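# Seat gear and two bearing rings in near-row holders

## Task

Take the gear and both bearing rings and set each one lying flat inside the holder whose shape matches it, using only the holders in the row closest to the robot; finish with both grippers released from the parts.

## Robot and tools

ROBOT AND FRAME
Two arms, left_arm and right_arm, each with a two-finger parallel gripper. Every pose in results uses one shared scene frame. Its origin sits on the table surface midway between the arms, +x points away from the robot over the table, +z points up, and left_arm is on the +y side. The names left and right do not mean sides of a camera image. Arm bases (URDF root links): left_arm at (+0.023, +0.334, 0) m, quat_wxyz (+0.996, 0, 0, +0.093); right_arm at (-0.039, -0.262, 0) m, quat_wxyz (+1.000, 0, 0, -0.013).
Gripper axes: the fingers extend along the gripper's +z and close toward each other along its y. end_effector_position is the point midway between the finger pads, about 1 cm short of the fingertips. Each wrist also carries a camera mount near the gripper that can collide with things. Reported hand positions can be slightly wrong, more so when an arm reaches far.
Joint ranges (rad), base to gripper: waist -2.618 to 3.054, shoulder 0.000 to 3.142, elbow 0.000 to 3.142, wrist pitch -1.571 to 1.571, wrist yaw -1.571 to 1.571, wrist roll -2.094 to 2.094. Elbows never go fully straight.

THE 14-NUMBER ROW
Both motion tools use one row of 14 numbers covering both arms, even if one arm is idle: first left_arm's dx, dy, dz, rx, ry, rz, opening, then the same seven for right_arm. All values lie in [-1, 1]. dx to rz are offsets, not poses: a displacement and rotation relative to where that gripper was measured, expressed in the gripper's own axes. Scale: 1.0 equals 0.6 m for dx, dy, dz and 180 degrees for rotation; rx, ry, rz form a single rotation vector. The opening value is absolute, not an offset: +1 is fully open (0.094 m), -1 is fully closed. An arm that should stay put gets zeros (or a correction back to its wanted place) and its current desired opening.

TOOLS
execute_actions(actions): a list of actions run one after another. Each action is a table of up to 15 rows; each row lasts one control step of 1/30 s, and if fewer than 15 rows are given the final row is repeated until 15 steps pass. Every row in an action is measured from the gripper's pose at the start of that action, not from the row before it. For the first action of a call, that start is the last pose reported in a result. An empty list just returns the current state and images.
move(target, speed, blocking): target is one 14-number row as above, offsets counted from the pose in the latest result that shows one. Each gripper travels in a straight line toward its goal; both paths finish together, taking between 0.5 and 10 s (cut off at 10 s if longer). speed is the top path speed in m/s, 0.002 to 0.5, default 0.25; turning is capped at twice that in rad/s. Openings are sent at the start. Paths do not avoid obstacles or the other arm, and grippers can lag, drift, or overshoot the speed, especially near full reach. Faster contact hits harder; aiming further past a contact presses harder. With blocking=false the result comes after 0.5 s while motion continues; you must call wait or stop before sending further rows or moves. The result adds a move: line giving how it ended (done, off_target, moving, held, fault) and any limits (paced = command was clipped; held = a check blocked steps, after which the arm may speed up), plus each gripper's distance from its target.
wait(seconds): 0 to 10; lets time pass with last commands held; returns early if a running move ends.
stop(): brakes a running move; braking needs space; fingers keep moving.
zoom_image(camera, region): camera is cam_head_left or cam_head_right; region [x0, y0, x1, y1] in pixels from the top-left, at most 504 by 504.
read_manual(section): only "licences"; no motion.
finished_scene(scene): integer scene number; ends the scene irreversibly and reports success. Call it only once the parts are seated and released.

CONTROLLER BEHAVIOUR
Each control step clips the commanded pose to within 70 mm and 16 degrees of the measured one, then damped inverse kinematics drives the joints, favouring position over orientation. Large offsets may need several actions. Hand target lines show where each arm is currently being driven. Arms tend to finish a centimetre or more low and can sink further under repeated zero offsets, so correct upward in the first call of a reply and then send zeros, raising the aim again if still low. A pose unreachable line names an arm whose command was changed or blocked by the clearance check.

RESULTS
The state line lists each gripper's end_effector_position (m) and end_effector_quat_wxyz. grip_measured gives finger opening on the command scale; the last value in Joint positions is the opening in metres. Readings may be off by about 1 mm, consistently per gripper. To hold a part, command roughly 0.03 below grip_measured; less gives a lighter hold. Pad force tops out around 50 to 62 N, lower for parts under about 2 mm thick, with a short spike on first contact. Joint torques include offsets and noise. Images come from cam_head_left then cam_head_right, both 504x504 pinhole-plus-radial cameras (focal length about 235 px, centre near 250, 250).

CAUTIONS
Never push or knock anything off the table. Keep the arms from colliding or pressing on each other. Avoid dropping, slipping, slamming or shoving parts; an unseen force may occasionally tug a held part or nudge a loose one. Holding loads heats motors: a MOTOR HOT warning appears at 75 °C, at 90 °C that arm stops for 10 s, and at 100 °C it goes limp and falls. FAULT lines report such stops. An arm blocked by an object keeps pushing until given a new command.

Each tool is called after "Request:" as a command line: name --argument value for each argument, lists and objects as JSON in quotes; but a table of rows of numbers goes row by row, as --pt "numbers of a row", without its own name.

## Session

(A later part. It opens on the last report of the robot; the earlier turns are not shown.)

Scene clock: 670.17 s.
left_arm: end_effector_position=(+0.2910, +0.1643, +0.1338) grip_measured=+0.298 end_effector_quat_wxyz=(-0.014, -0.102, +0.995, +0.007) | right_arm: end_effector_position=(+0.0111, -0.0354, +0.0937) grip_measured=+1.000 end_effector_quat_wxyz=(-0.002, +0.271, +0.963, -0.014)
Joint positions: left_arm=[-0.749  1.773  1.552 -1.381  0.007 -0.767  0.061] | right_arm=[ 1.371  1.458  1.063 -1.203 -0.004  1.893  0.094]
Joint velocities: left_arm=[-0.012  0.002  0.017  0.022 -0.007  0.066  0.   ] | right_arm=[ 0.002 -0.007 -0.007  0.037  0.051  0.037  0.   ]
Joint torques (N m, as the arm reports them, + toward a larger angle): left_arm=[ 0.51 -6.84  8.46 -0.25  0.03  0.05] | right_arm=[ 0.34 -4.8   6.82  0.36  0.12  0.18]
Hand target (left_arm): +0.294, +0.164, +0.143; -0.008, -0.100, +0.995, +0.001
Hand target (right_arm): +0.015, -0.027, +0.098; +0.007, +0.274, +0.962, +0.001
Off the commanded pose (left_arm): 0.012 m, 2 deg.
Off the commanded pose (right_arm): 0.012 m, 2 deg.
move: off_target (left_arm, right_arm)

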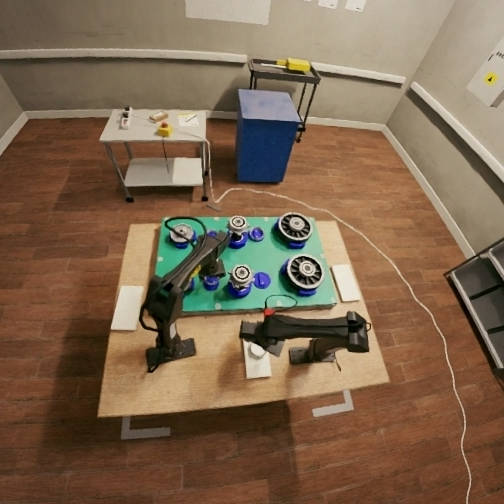

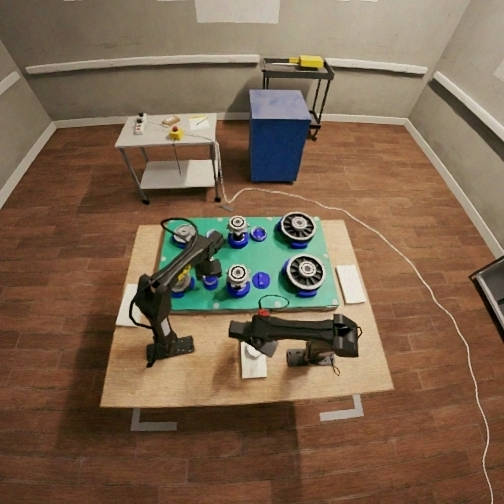

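Request:
move --target '[-0.009,0.010,0.033,0.0065,-0.006,0,0.26,0.002,0.022,0.05,-0.009,0,0,1]' --speed 0.04

Request:
zoom_image --camera "cam_head_right" --region '[185,250,245,310]'

Request:
zoom_image --camera "cam_head_left" --region '[185,250,245,310]'

Request:
zoom_image --camera "cam_head_left" --region '[225,315,295,385]'

Scene clock: 679.77 s.
left_arm: end_effector_position=(+0.2915, +0.1702, +0.1073) grip_measured=+0.298 end_effector_quat_wxyz=(-0.017, -0.101, +0.995, +0.009) | right_arm: end_effector_position=(+0.0142, -0.0221, +0.0691) grip_measured=+1.000 end_effector_quat_wxyz=(-0.002, +0.272, +0.962, +0.005)
Joint positions: left_arm=[-0.732  1.773  1.446 -1.282  0.007 -0.748  0.061] | right_arm=[ 1.371  1.495  0.997 -1.063 -0.004  1.896  0.094]
Joint velocities: left_arm=[-0.012 -0.002 -0.017 -0.022 -0.022  0.007 -0.001] | right_arm=[-0.002 -0.002  0.012  0.022 -0.051 -0.007  0.   ]
Joint torques (N m, as the arm reports them, + toward a larger angle): left_arm=[ 0.63 -8.47  5.14  0.1   0.09  0.03] | right_arm=[-0.3  -5.02  4.41  0.44  0.11 -0.04]
Hand target (left_arm): +0.295, +0.171, +0.114; -0.004, -0.102, +0.995, -0.002
Hand target (right_arm): +0.016, -0.024, +0.064; +0.002, +0.271, +0.963, -0.000
Off the commanded pose (left_arm): 0.007 m, 2 deg.
Off the commanded pose (right_arm): 0.007 m, 1 deg.
move: done

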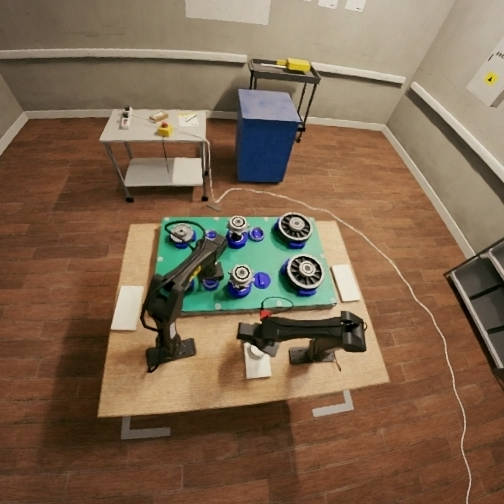

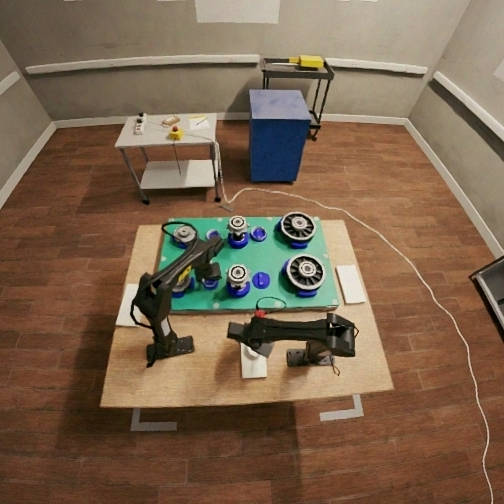

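Region (185, 250, 245, 310) of cam_head_right's 504x504 image, scaled by 8.400, with more detail than that image has.

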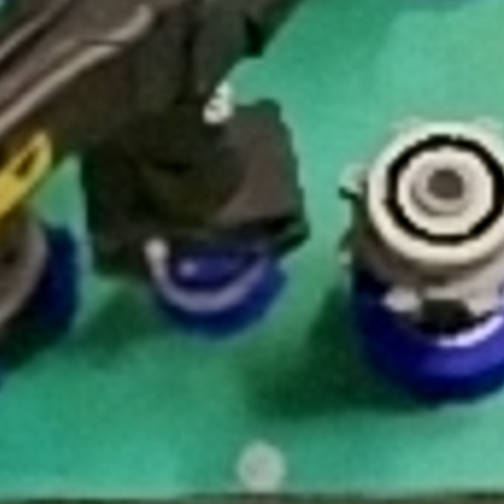

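Region (185, 250, 245, 310) of cam_head_left's 504x504 image, scaled by 8.400, with more detail than that image has.

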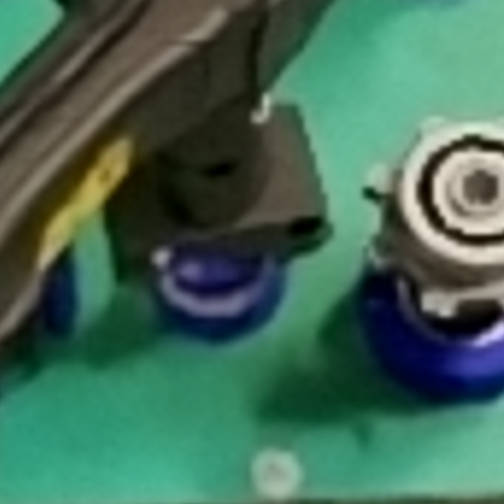

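Region (225, 315, 295, 385) of cam_head_left's 504x504 image, scaled by 7.200, with more detail than that image has.

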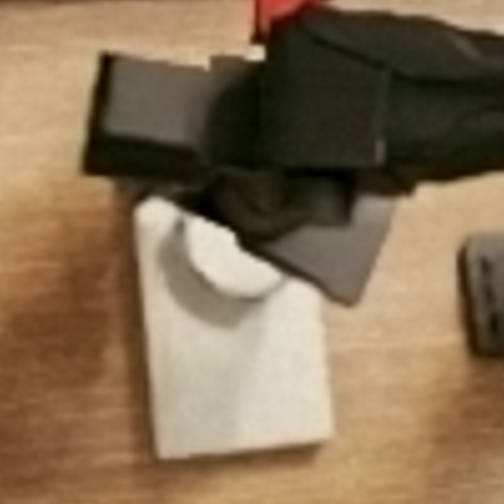

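Request:
move --target '[-0.003,-0.011,-0.006,0.012,-0.012,0,0.26,-0.003,-0.003,0.052,0,0,0,1]' --speed 0.03

Request:
zoom_image --camera "cam_head_left" --region '[185,250,245,310]'

Scene clock: 692.90 s.
left_arm: end_effector_position=(+0.2947, +0.1682, +0.1030) grip_measured=+0.298 end_effector_quat_wxyz=(-0.010, -0.103, +0.995, +0.003) | right_arm: end_effector_position=(+0.0139, -0.0220, +0.0436) grip_measured=+1.000 end_effector_quat_wxyz=(-0.004, +0.272, +0.962, +0.010)
Joint positions: left_arm=[-0.732  1.773  1.43  -1.249  0.007 -0.753  0.061] | right_arm=[ 1.371  1.517  0.911 -0.944 -0.006  1.896  0.094]
Joint velocities: left_arm=[ 0.007 -0.002  0.007  0.037  0.022 -0.051 -0.   ] | right_arm=[-0.007 -0.017 -0.012 -0.022  0.022  0.051  0.   ]
Joint torques (N m, as the arm reports them, + toward a larger angle): left_arm=[-0.9  -8.47  5.14  0.13  0.04 -0.1 ] | right_arm=[-0.36 -5.01  4.09  0.52  0.02 -0.01]
Hand target (left_arm): +0.295, +0.164, +0.110; +0.003, -0.102, +0.995, -0.009
Hand target (right_arm): +0.015, -0.024, +0.038; -0.002, +0.272, +0.962, +0.005
Off the commanded pose (left_arm): 0.009 m, 2 deg.
Off the commanded pose (right_arm): 0.006 m, 1 deg.
move: done

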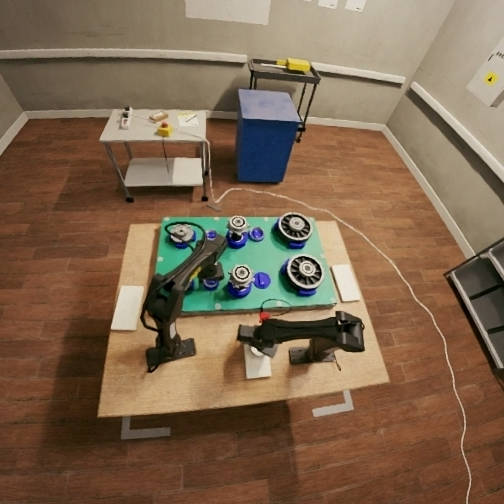

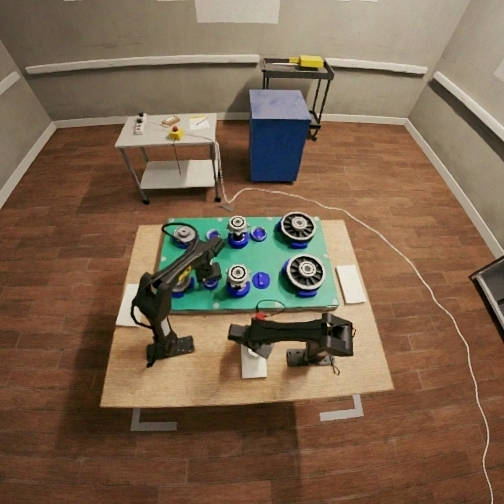

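Region (185, 250, 245, 310) of cam_head_left's 504x504 image, scaled by 8.400, with more detail than that image has.

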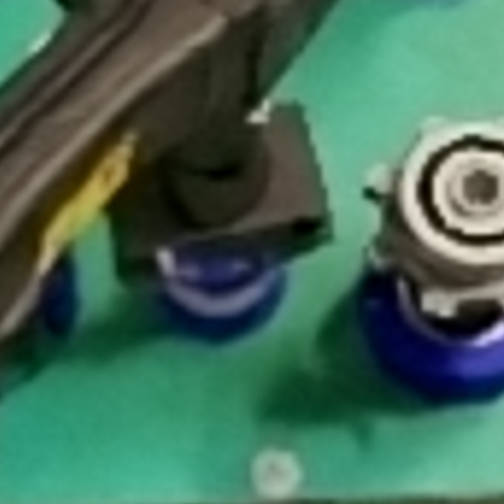

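Request:
move --target '[0.001,-0.006,0.015,0,0,0,0.26,0,0,0.015,0,0,0,1]' --speed 0.012

Scene clock: 696.47 s.
left_arm: end_effector_position=(+0.2955, +0.1678, +0.1000) grip_measured=+0.298 end_effector_quat_wxyz=(-0.011, -0.106, +0.994, +0.004) | right_arm: end_effector_position=(+0.0141, -0.0192, +0.0414) grip_measured=+1.000 end_effector_quat_wxyz=(-0.005, +0.272, +0.962, +0.017)
Joint positions: left_arm=[-0.732  1.779  1.425 -1.24   0.007 -0.757  0.061] | right_arm=[ 1.371  1.517  0.901 -0.919 -0.008  1.896  0.094]
Joint velocities: left_arm=[-0.007  0.002 -0.002  0.007  0.007  0.007 -0.   ] | right_arm=[-0.017 -0.002 -0.002 -0.037 -0.051 -0.022  0.   ]
Joint torques (N m, as the arm reports them, + toward a larger angle): left_arm=[-0.96 -6.43  3.99  0.25  0.05 -0.1 ] | right_arm=[-0.13 -4.67  4.07  0.49  0.03  0.01]
Hand target (left_arm): +0.295, +0.165, +0.094; -0.011, -0.104, +0.995, +0.004
Hand target (right_arm): +0.014, -0.022, +0.035; -0.004, +0.272, +0.962, +0.010
Off the commanded pose (left_arm): 0.007 m, 0 deg.
Off the commanded pose (right_arm): 0.007 m, 1 deg.
move: done

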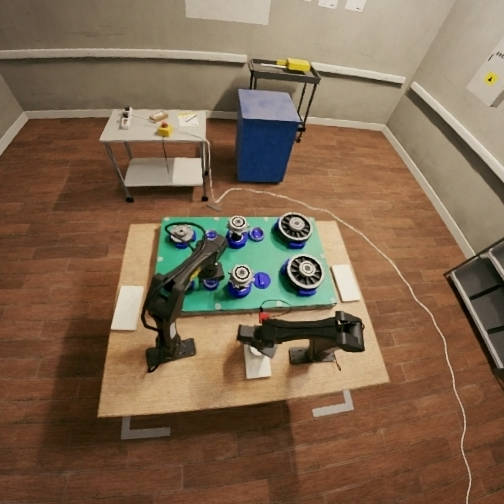

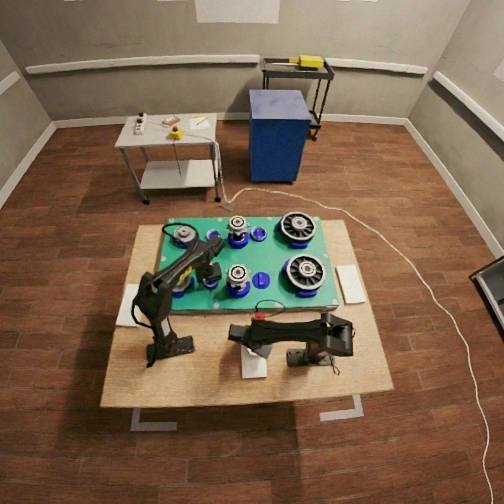

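Request:
zoom_image --camera "cam_head_left" --region '[196,268,226,298]'

Request:
zoom_image --camera "cam_head_right" --region '[196,268,226,298]'

Region (196, 268, 226, 298) of cam_head_left's 504x504 image, scaled by 16.800, with more detail than that image has.

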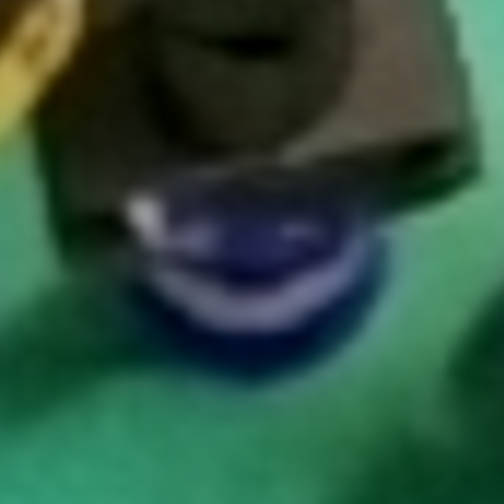

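Region (196, 268, 226, 298) of cam_head_right's 504x504 image, scaled by 16.800, with more detail than that image has.

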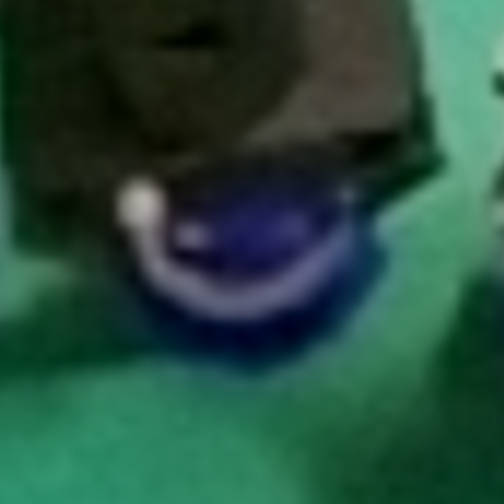

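Request:
move --target '[0.015,0,0.004,0,0,0,0.26,-0.003,-0.004,0.01,0.014,0,0,1]' --speed 0.012

Scene clock: 710.33 s.
left_arm: end_effector_position=(+0.2891, +0.1685, +0.0930) grip_measured=+0.298 end_effector_quat_wxyz=(-0.019, -0.108, +0.994, +0.009) | right_arm: end_effector_position=(+0.0123, -0.0202, +0.0353) grip_measured=+1.000 end_effector_quat_wxyz=(-0.012, +0.272, +0.962, +0.005)
Joint positions: left_arm=[-0.74   1.776  1.394 -1.228  0.009 -0.77   0.061] | right_arm=[ 1.367  1.544  0.901 -0.916 -0.023  1.893  0.094]
Joint velocities: left_arm=[-0.002  0.017 -0.012 -0.051 -0.051 -0.066 -0.   ] | right_arm=[ 0.022 -0.002  0.012  0.007  0.007 -0.022  0.   ]
Joint torques (N m, as the arm reports them, + toward a larger angle): left_arm=[-1.04 -8.05  4.95 -0.07  0.04 -0.07] | right_arm=[-0.53 -5.21  5.7   0.18  0.04 -0.09]
Hand target (left_arm): +0.287, +0.166, +0.098; -0.011, -0.105, +0.994, +0.004
Hand target (right_arm): +0.014, -0.022, +0.035; -0.011, +0.271, +0.962, -0.003
Off the commanded pose (left_arm): 0.006 m, 1 deg.
Off the commanded pose (right_arm): 0.003 m, 1 deg.
move: done

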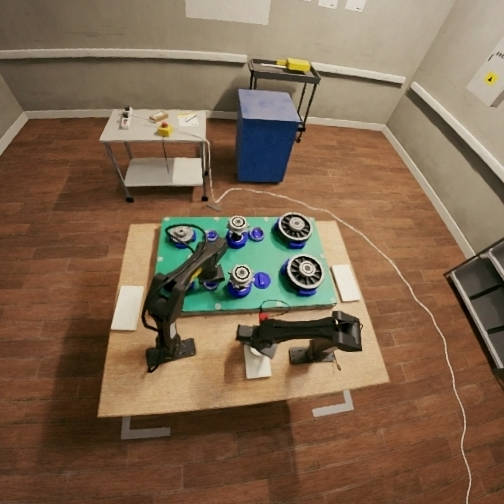

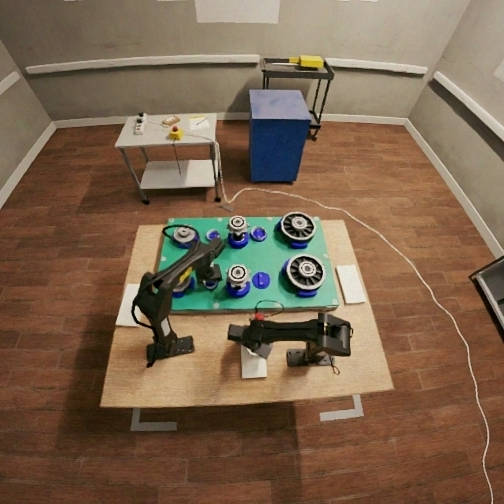

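Request:
execute_actions --actions '[[[-0.002,0,0.002,0,0,0,0.26,0,0,0,0,0,0,0.92],[-0.002,0,0.003,0,0,0,0.26,0,0,0,0,0,0,0.86],[-0.002,0,0.004,0,0,0,0.26,0,0,0,0,0,0,0.8],[-0.002,0,0.005,0,0,0,0.26,0,0,0,0,0,0,0.76],[-0.002,0,0.006,0,0,0,0.26,0,0,0,0,0,0,0.72],[-0.002,0,0.007,0,0,0,0.26,0,0,0,0,0,0,0.69],[-0.002,0,0.008,0,0,0,0.26,0,0,0,0,0,0,0.66],[-0.002,0,0.009,0,0,0,0.26,0,0,0,0,0,0,0.64],[-0.002,0,0.010,0,0,0,0.26,0,0,0,0,0,0,0.62],[-0.002,0,0.011,0,0,0,0.26,0,0,0,0,0,0,0.60],[-0.002,0,0.012,0,0,0,0.26,0,0,0,0,0,0,0.58],[-0.002,0,0.013,0,0,0,0.26,0,0,0,0,0,0,0.56],[-0.002,0,0.014,0,0,0,0.26,0,0,0,0,0,0,0.545]]]'

Request:
wait --seconds 0.4

Scene clock: 717.97 s.
left_arm: end_effector_position=(+0.2900, +0.1679, +0.0905) grip_measured=+0.298 end_effector_quat_wxyz=(-0.017, -0.108, +0.994, +0.007) | right_arm: end_effector_position=(+0.0119, -0.0201, +0.0353) grip_measured=+0.583 end_effector_quat_wxyz=(-0.013, +0.272, +0.962, +0.005)
Joint positions: left_arm=[-0.74   1.778  1.386 -1.215  0.009 -0.77   0.061] | right_arm=[ 1.367  1.544  0.901 -0.916 -0.025  1.893  0.074]
Joint velocities: left_arm=[-0.012 -0.002 -0.007  0.051  0.007 -0.022 -0.   ] | right_arm=[ 0.007 -0.017 -0.007  0.007 -0.066  0.037  0.   ]
Joint torques (N m, as the arm reports them, + toward a larger angle): left_arm=[ 0.38 -6.23  4.01  0.08  0.06 -0.02] | right_arm=[ 0.13 -6.26  4.98  0.35 -0.05  0.05]
Hand target (left_arm): +0.290, +0.169, +0.085; -0.018, -0.108, +0.994, +0.009
Hand target (right_arm): +0.012, -0.020, +0.035; -0.012, +0.272, +0.962, +0.005
Off the commanded pose (left_arm): 0.006 m, 0 deg.
Off the commanded pose (right_arm): 0.000 m, 0 deg.

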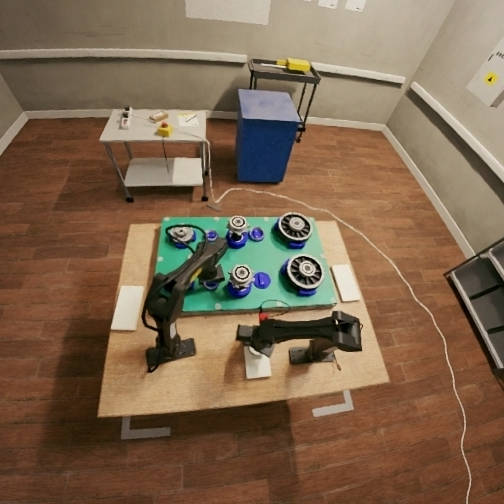

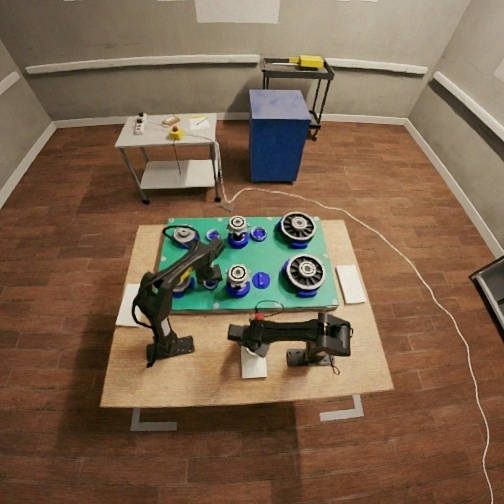

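Scene clock: 718.37 s.
left_arm: end_effector_position=(+0.2902, +0.1678, +0.0905) grip_measured=+0.298 end_effector_quat_wxyz=(-0.017, -0.108, +0.994, +0.007) | right_arm: end_effector_position=(+0.0119, -0.0201, +0.0353) grip_measured=+0.583 end_effector_quat_wxyz=(-0.013, +0.272, +0.962, +0.005)
Joint positions: left_arm=[-0.74   1.778  1.386 -1.214  0.009 -0.77   0.061] | right_arm=[ 1.367  1.544  0.901 -0.916 -0.025  1.893  0.074]
Joint velocities: left_arm=[-0.022 -0.002  0.007 -0.007 -0.051  0.037 -0.001] | right_arm=[ 0.022 -0.022  0.002  0.037 -0.007 -0.051 -0.001]
Joint torques (N m, as the arm reports them, + toward a larger angle): left_arm=[ 0.22 -6.15  3.98  0.17  0.03 -0.01] | right_arm=[ 0.06 -6.04  4.94  0.35 -0.02  0.04]
Hand target (left_arm): +0.290, +0.169, +0.085; -0.019, -0.108, +0.994, +0.009
Hand target (right_arm): +0.012, -0.020, +0.035; -0.012, +0.272, +0.962, +0.005
Off the commanded pose (left_arm): 0.006 m, 0 deg.
Off the commanded pose (right_arm): 0.000 m, 0 deg.
wait: 0.40 s; at rest by 0.17 s

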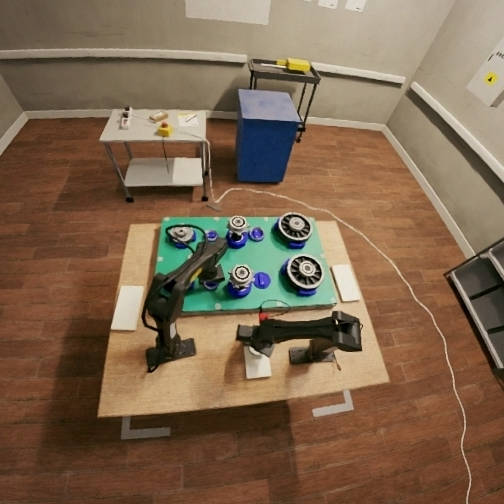

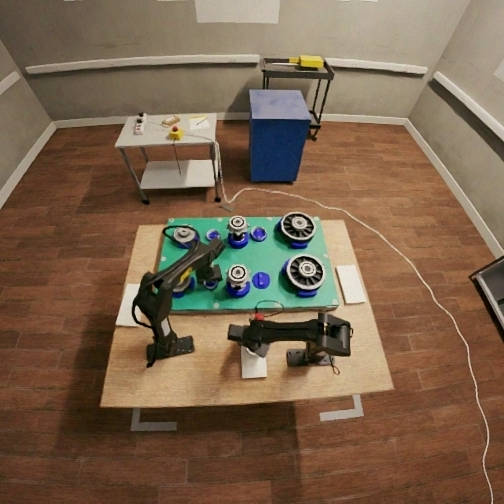

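Request:
execute_actions --actions '[[[0,0,0,0,0,0,0.32,0,0,-0.005,0,0,0,0.545],[0,0,0,0,0,0,0.36,0,0,-0.008,0,0,0,0.545],[0,0,0,0,0,0,0.4,0,0,-0.011,0,0,0,0.545],[0,0,0,0,0,0,0.45,0,0,-0.014,0,0,0,0.545],[0,0,0,0,0,0,0.5,0,0,-0.017,0,0,0,0.545],[0,0,0,0,0,0,0.55,0,0,-0.02,0,0,0,0.545],[0,0,0,0,0,0,0.55,0,0,-0.024,0,0,0,0.545],[0,0,0,0,0,0,0.55,0,0,-0.028,0,0,0,0.545],[0,0,0,0,0,0,0.55,0,0,-0.032,0,0,0,0.545],[0,0,0,0,0,0,0.55,0,0,-0.036,0,0,0,0.545],[0,0,0,0,0,0,0.55,0,0,-0.04,0,0,0,0.545]]]'

Request:
move --target '[0,0,-0.11,0,0,0,0.55,-0.1,0,-0.15,0,0,0.08,0.545]' --speed 0.12

Scene clock: 727.07 s.
left_arm: end_effector_position=(+0.2902, +0.1678, +0.0905) grip_measured=+0.548 end_effector_quat_wxyz=(-0.017, -0.108, +0.994, +0.007) | right_arm: end_effector_position=(+0.0117, -0.0207, +0.0467) grip_measured=+0.583 end_effector_quat_wxyz=(-0.013, +0.272, +0.962, +0.001)
Joint positions: left_arm=[-0.74   1.778  1.386 -1.214  0.009 -0.77   0.073] | right_arm=[ 1.367  1.533  0.939 -0.975 -0.026  1.893  0.074]
Joint velocities: left_arm=[-0.017  0.007  0.002 -0.007 -0.022  0.022  0.001] | right_arm=[-0.012 -0.081  0.076 -0.139  0.066 -0.007 -0.   ]
Joint torques (N m, as the arm reports them, + toward a larger angle): left_arm=[ 0.1  -6.63  5.54 -0.04  0.09 -0.05] | right_arm=[-0.16 -7.74  6.7   0.02  0.    0.03]
Hand target (left_arm): +0.290, +0.168, +0.091; -0.017, -0.108, +0.994, +0.007
Hand target (right_arm): +0.013, -0.021, +0.059; -0.013, +0.272, +0.962, +0.005
Off the commanded pose (left_arm): 0.000 m, 0 deg.
Off the commanded pose (right_arm): 0.013 m, 1 deg.

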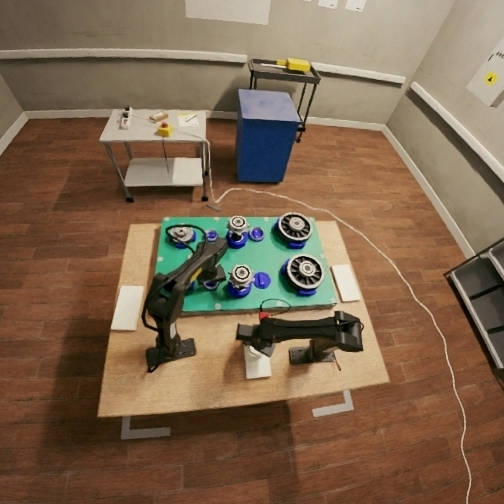

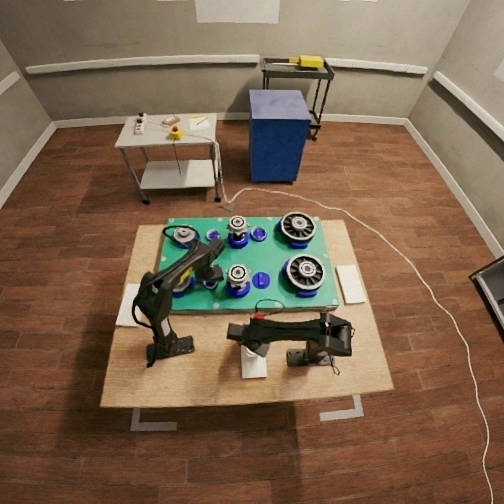

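Scene clock: 728.67 s.
left_arm: end_effector_position=(+0.2899, +0.1680, +0.1499) grip_measured=+0.548 end_effector_quat_wxyz=(-0.020, -0.108, +0.994, +0.010) | right_arm: end_effector_position=(+0.0630, -0.0514, +0.1228) grip_measured=+0.583 end_effector_quat_wxyz=(-0.017, +0.390, +0.921, -0.012)
Joint positions: left_arm=[-0.74   1.778  1.622 -1.459  0.009 -0.77   0.073] | right_arm=[ 1.117  1.453  1.175 -1.318 -0.032  1.893  0.074]
Joint velocities: left_arm=[-0.012 -0.012 -0.007 -0.007 -0.022  0.037 -0.001] | right_arm=[-0.007 -0.002  0.007 -0.037  0.022  0.007  0.   ]
Joint torques (N m, as the arm reports them, + toward a larger angle): left_arm=[ 0.42 -6.56  7.93 -0.23 -0.01  0.04] | right_arm=[-0.52 -7.16  7.18 -0.02  0.03 -0.02]
Hand target (left_arm): +0.292, +0.168, +0.156; -0.017, -0.108, +0.994, +0.007
Hand target (right_arm): +0.065, -0.053, +0.134; -0.014, +0.391, +0.920, -0.002
Off the commanded pose (left_arm): 0.007 m, 1 deg.
Off the commanded pose (right_arm): 0.013 m, 1 deg.
move: off_target (right_arm)

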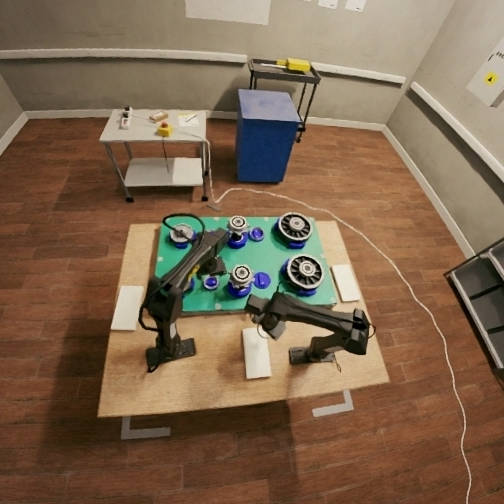

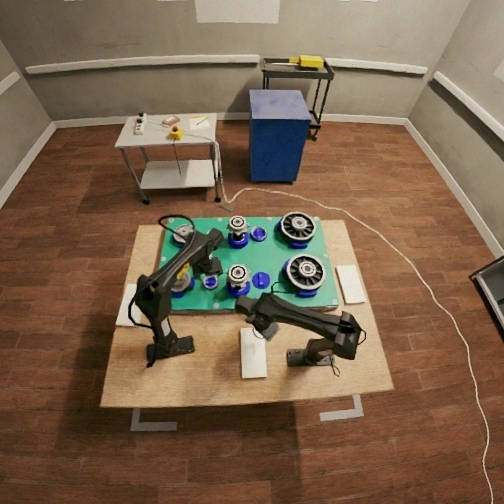

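Request:
move --target '[0.226,0.135,-0.04,0,0,0,0.55,-0.322,0.238,-0.037,0,0,0.217,0.545]' --speed 0.18

Scene clock: 742.43 s.
left_arm: end_effector_position=(+0.1492, +0.2179, +0.1766) grip_measured=+0.548 end_effector_quat_wxyz=(-0.008, -0.110, +0.994, -0.002) | right_arm: end_effector_position=(+0.2992, -0.0858, +0.1283) grip_measured=+0.583 end_effector_quat_wxyz=(-0.021, +0.670, +0.742, -0.014)
Joint positions: left_arm=[-0.919  1.216  1.211 -1.573  0.014 -0.953  0.073] | right_arm=[ 0.491  2.048  1.9   -1.465 -0.028  1.934  0.074]
Joint velocities: left_arm=[ 0.012 -0.027  0.002 -0.022  0.022 -0.051 -0.001] | right_arm=[ 0.002 -0.002 -0.002 -0.022 -0.11  -0.066  0.   ]
Joint torques (N m, as the arm reports them, + toward a larger angle): left_arm=[-0.81 -3.42  4.61 -0.13  0.09 -0.1 ] | right_arm=[ -0.36 -11.47   6.97  -0.12   0.09   0.13]
Hand target (left_arm): +0.144, +0.221, +0.177; -0.010, -0.109, +0.994, -0.000
Hand target (right_arm): +0.300, -0.089, +0.135; -0.015, +0.675, +0.737, -0.018
Off the commanded pose (left_arm): 0.009 m, 2 deg.
Off the commanded pose (right_arm): 0.009 m, 1 deg.
joint sent to its limit (left arm) — the command would take joint 4 (wrist pitch) past its lower limit, so that joint was sent only as far as its limit.
move: done

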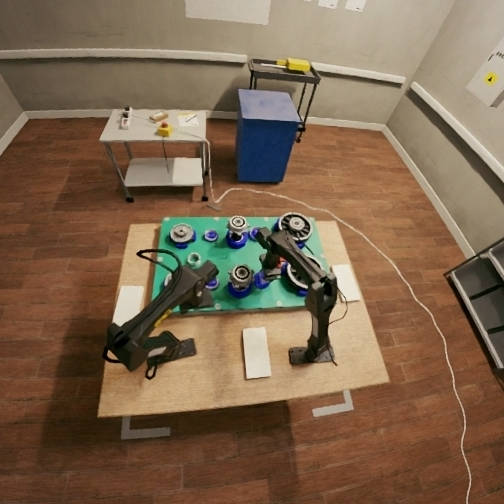

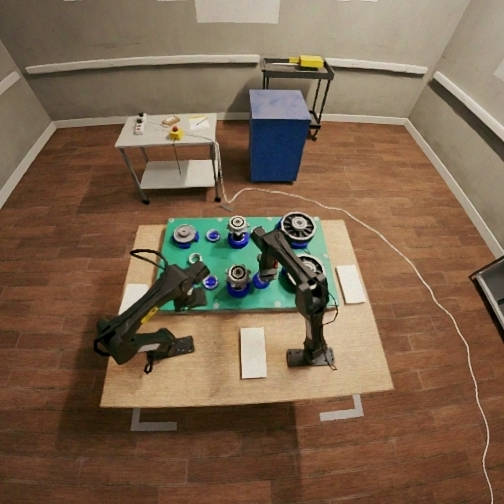

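Request:
move --target '[0,0,0,0,0,0,0.55,0.035,0,0.03,-0.018,0.005,0,0.545]' --speed 0.04

Request:
zoom_image --camera "cam_head_left" --region '[240,255,290,305]'

Request:
zoom_image --camera "cam_head_right" --region '[240,255,290,305]'

Scene clock: 753.17 s.
left_arm: end_effector_position=(+0.1492, +0.2179, +0.1766) grip_measured=+0.548 end_effector_quat_wxyz=(-0.008, -0.110, +0.994, -0.002) | right_arm: end_effector_position=(+0.2963, -0.0664, +0.0999) grip_measured=+0.583 end_effector_quat_wxyz=(-0.016, +0.669, +0.743, -0.004)
Joint positions: left_arm=[-0.919  1.216  1.211 -1.573  0.014 -0.954  0.073] | right_arm=[ 0.539  2.048  1.788 -1.33  -0.028  1.979  0.074]
Joint velocities: left_arm=[ 0.007  0.012 -0.002 -0.022 -0.007 -0.007  0.   ] | right_arm=[ 0.002  0.022 -0.022  0.007 -0.022  0.095  0.   ]
Joint torques (N m, as the arm reports them, + toward a larger angle): left_arm=[ 0.08 -1.68  5.54  0.    0.   -0.03] | right_arm=[  0.57 -14.38   4.59   0.36   0.07   0.14]
Hand target (left_arm): +0.149, +0.218, +0.177; -0.008, -0.110, +0.994, -0.002
Hand target (right_arm): +0.296, -0.065, +0.110; -0.008, +0.671, +0.742, +0.012
Off the commanded pose (left_arm): 0.000 m, 0 deg.
Off the commanded pose (right_arm): 0.011 m, 2 deg.
move: off_target (right_arm)

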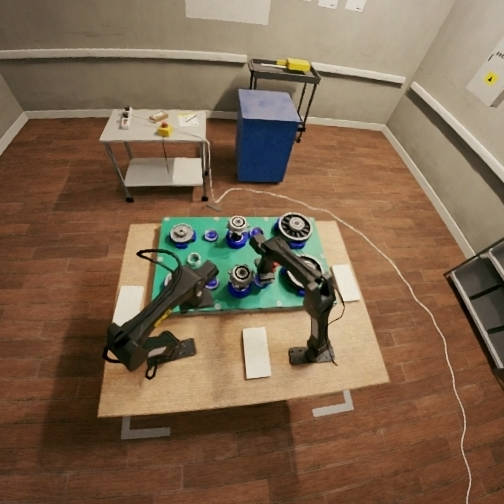

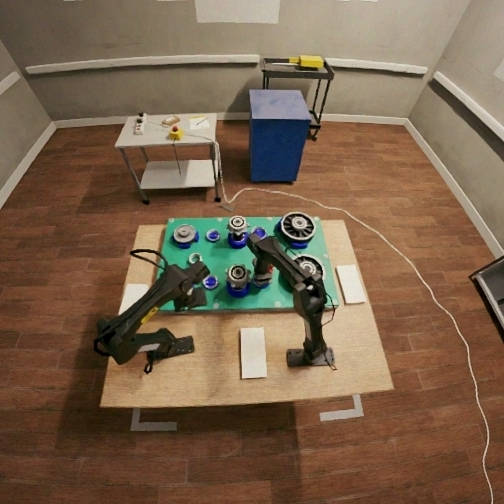

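Region (240, 255, 290, 305) of cam_head_left's 504x504 image, scaled by 10.080, with more detail than that image has.

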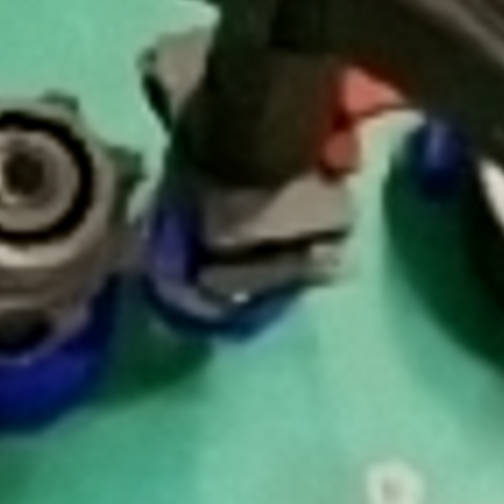

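Region (240, 255, 290, 305) of cam_head_right's 504x504 image, scaled by 10.080, with more detail than that image has.

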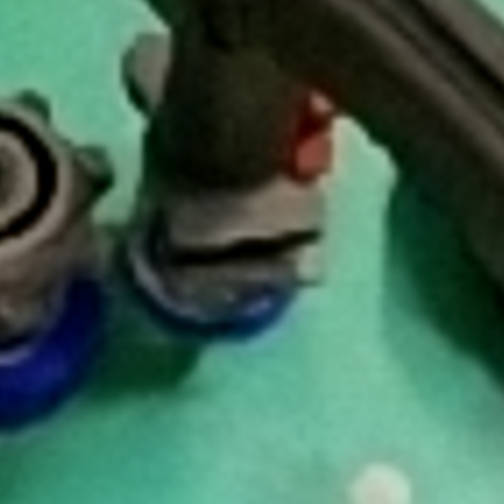

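Request:
move --target '[0,0,0,0,0,0,0.55,-0.002,0.002,0.012,0,0,0,0.545]' --speed 0.012

Scene clock: 761.30 s.
left_arm: end_effector_position=(+0.1492, +0.2179, +0.1766) grip_measured=+0.548 end_effector_quat_wxyz=(-0.008, -0.110, +0.994, -0.002) | right_arm: end_effector_position=(+0.2983, -0.0653, +0.0968) grip_measured=+0.583 end_effector_quat_wxyz=(-0.015, +0.669, +0.743, +0.000)
Joint positions: left_arm=[-0.919  1.216  1.211 -1.573  0.014 -0.954  0.073] | right_arm=[ 0.539  2.048  1.776 -1.308 -0.028  1.98   0.074]
Joint velocities: left_arm=[ 0.002 -0.002 -0.002 -0.022  0.037  0.037 -0.001] | right_arm=[-0.017 -0.012 -0.027 -0.022 -0.037  0.007  0.001]
Joint torques (N m, as the arm reports them, + toward a larger angle): left_arm=[-0.03 -1.8   5.55  0.02  0.06 -0.04] | right_arm=[ -0.22 -11.43   4.46   0.36  -0.02  -0.02]
Hand target (left_arm): +0.149, +0.218, +0.177; -0.008, -0.110, +0.994, -0.002
Hand target (right_arm): +0.297, -0.067, +0.093; -0.017, +0.669, +0.743, -0.004
Off the commanded pose (left_arm): 0.000 m, 0 deg.
Off the commanded pose (right_arm): 0.005 m, 1 deg.
move: done

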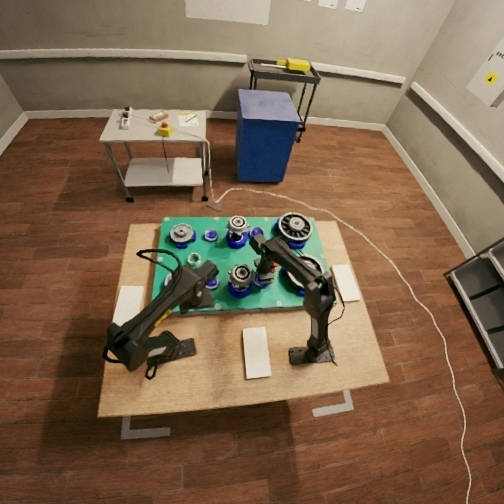

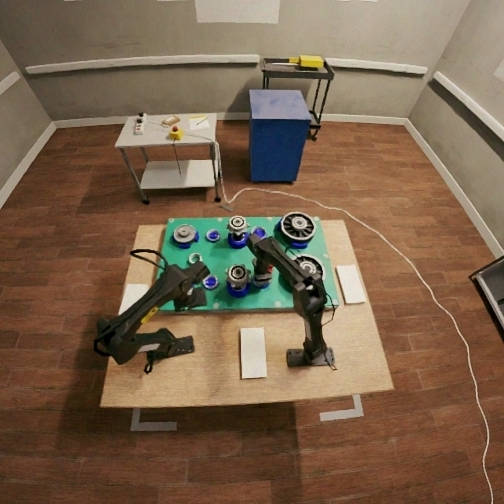

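Request:
move --target '[0,0,0,0,0,0,0.55,-0.008,0,0.018,0,0,0,0.545]' --speed 0.012

Scene clock: 764.53 s.
left_arm: end_effector_position=(+0.1492, +0.2179, +0.1766) grip_measured=+0.548 end_effector_quat_wxyz=(-0.008, -0.110, +0.994, -0.002) | right_arm: end_effector_position=(+0.2984, -0.0667, +0.0878) grip_measured=+0.583 end_effector_quat_wxyz=(-0.013, +0.670, +0.742, -0.001)
Joint positions: left_arm=[-0.919  1.216  1.211 -1.573  0.014 -0.954  0.073] | right_arm=[ 0.538  2.048  1.74  -1.273 -0.024  1.98   0.074]
Joint velocities: left_arm=[-0.012 -0.017  0.002  0.007  0.037  0.007  0.   ] | right_arm=[-0.002  0.007 -0.017 -0.066 -0.095 -0.066 -0.002]
Joint torques (N m, as the arm reports them, + toward a larger angle): left_arm=[-0.03 -1.71  5.51  0.02  0.05  0.  ] | right_arm=[ -0.66 -12.01   4.42   0.41  -0.06  -0.07]
Hand target (left_arm): +0.149, +0.218, +0.177; -0.008, -0.110, +0.994, -0.002
Hand target (right_arm): +0.299, -0.070, +0.086; -0.015, +0.669, +0.743, -0.000
Off the commanded pose (left_arm): 0.000 m, 0 deg.
Off the commanded pose (right_arm): 0.004 m, 0 deg.
move: done

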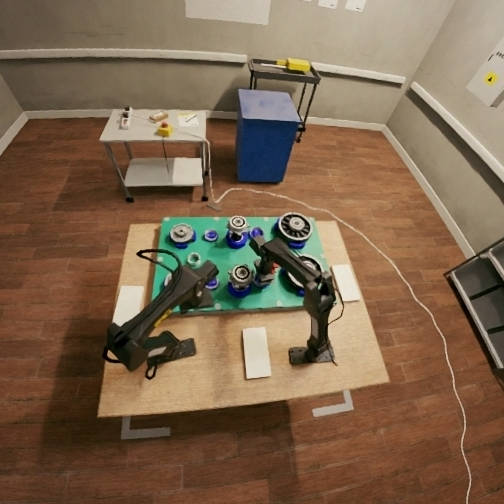

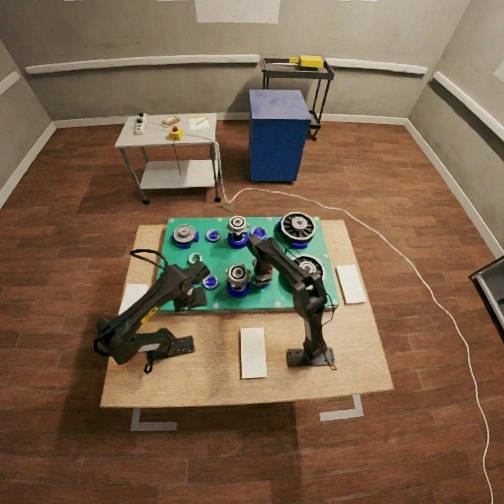

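z=0.0878: it appears to have passed the bar top. Continue down.

Request:
move --target '[0,0,0,0,0,0,0.55,0,0,0.016,0,0,0,0.545]' --speed 0.012

Scene clock: 768.90 s.
left_arm: end_effector_position=(+0.1492, +0.2179, +0.1766) grip_measured=+0.548 end_effector_quat_wxyz=(-0.008, -0.110, +0.994, -0.002) | right_arm: end_effector_position=(+0.2983, -0.0668, +0.0872) grip_measured=+0.583 end_effector_quat_wxyz=(-0.013, +0.670, +0.742, -0.001)
Joint positions: left_arm=[-0.919  1.216  1.211 -1.573  0.014 -0.954  0.073] | right_arm=[ 0.538  2.048  1.738 -1.271 -0.024  1.98   0.074]
Joint velocities: left_arm=[-0.022 -0.017 -0.012  0.022 -0.081  0.051 -0.   ] | right_arm=[ 0.007 -0.022 -0.007 -0.051  0.007 -0.007 -0.001]
Joint torques (N m, as the arm reports them, + toward a larger angle): left_arm=[-0.06 -1.87  5.59  0.03  0.06 -0.04] | right_arm=[  0.03 -11.25   3.18   0.66  -0.07   0.04]
Hand target (left_arm): +0.149, +0.218, +0.177; -0.008, -0.110, +0.994, -0.002
Hand target (right_arm): +0.298, -0.067, +0.078; -0.013, +0.670, +0.742, -0.001
Off the commanded pose (left_arm): 0.000 m, 0 deg.
Off the commanded pose (right_arm): 0.009 m, 0 deg.
move: done

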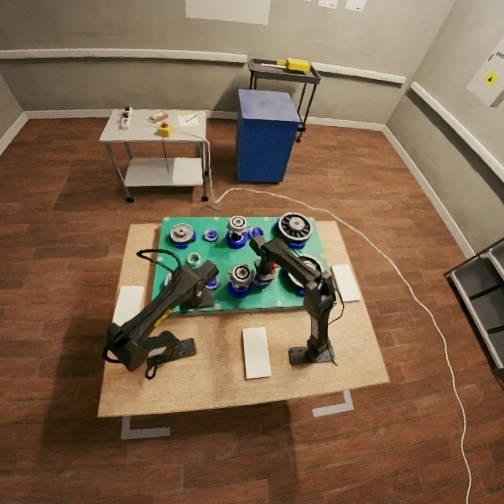

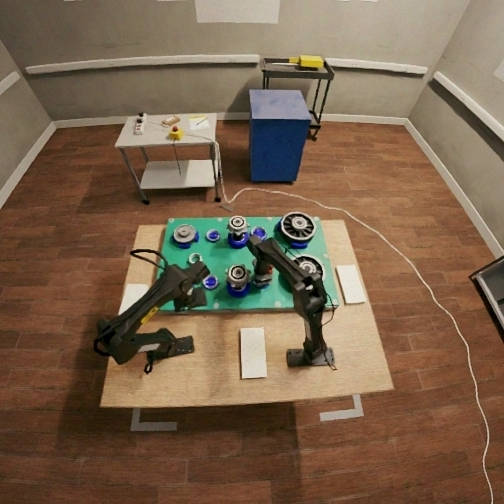

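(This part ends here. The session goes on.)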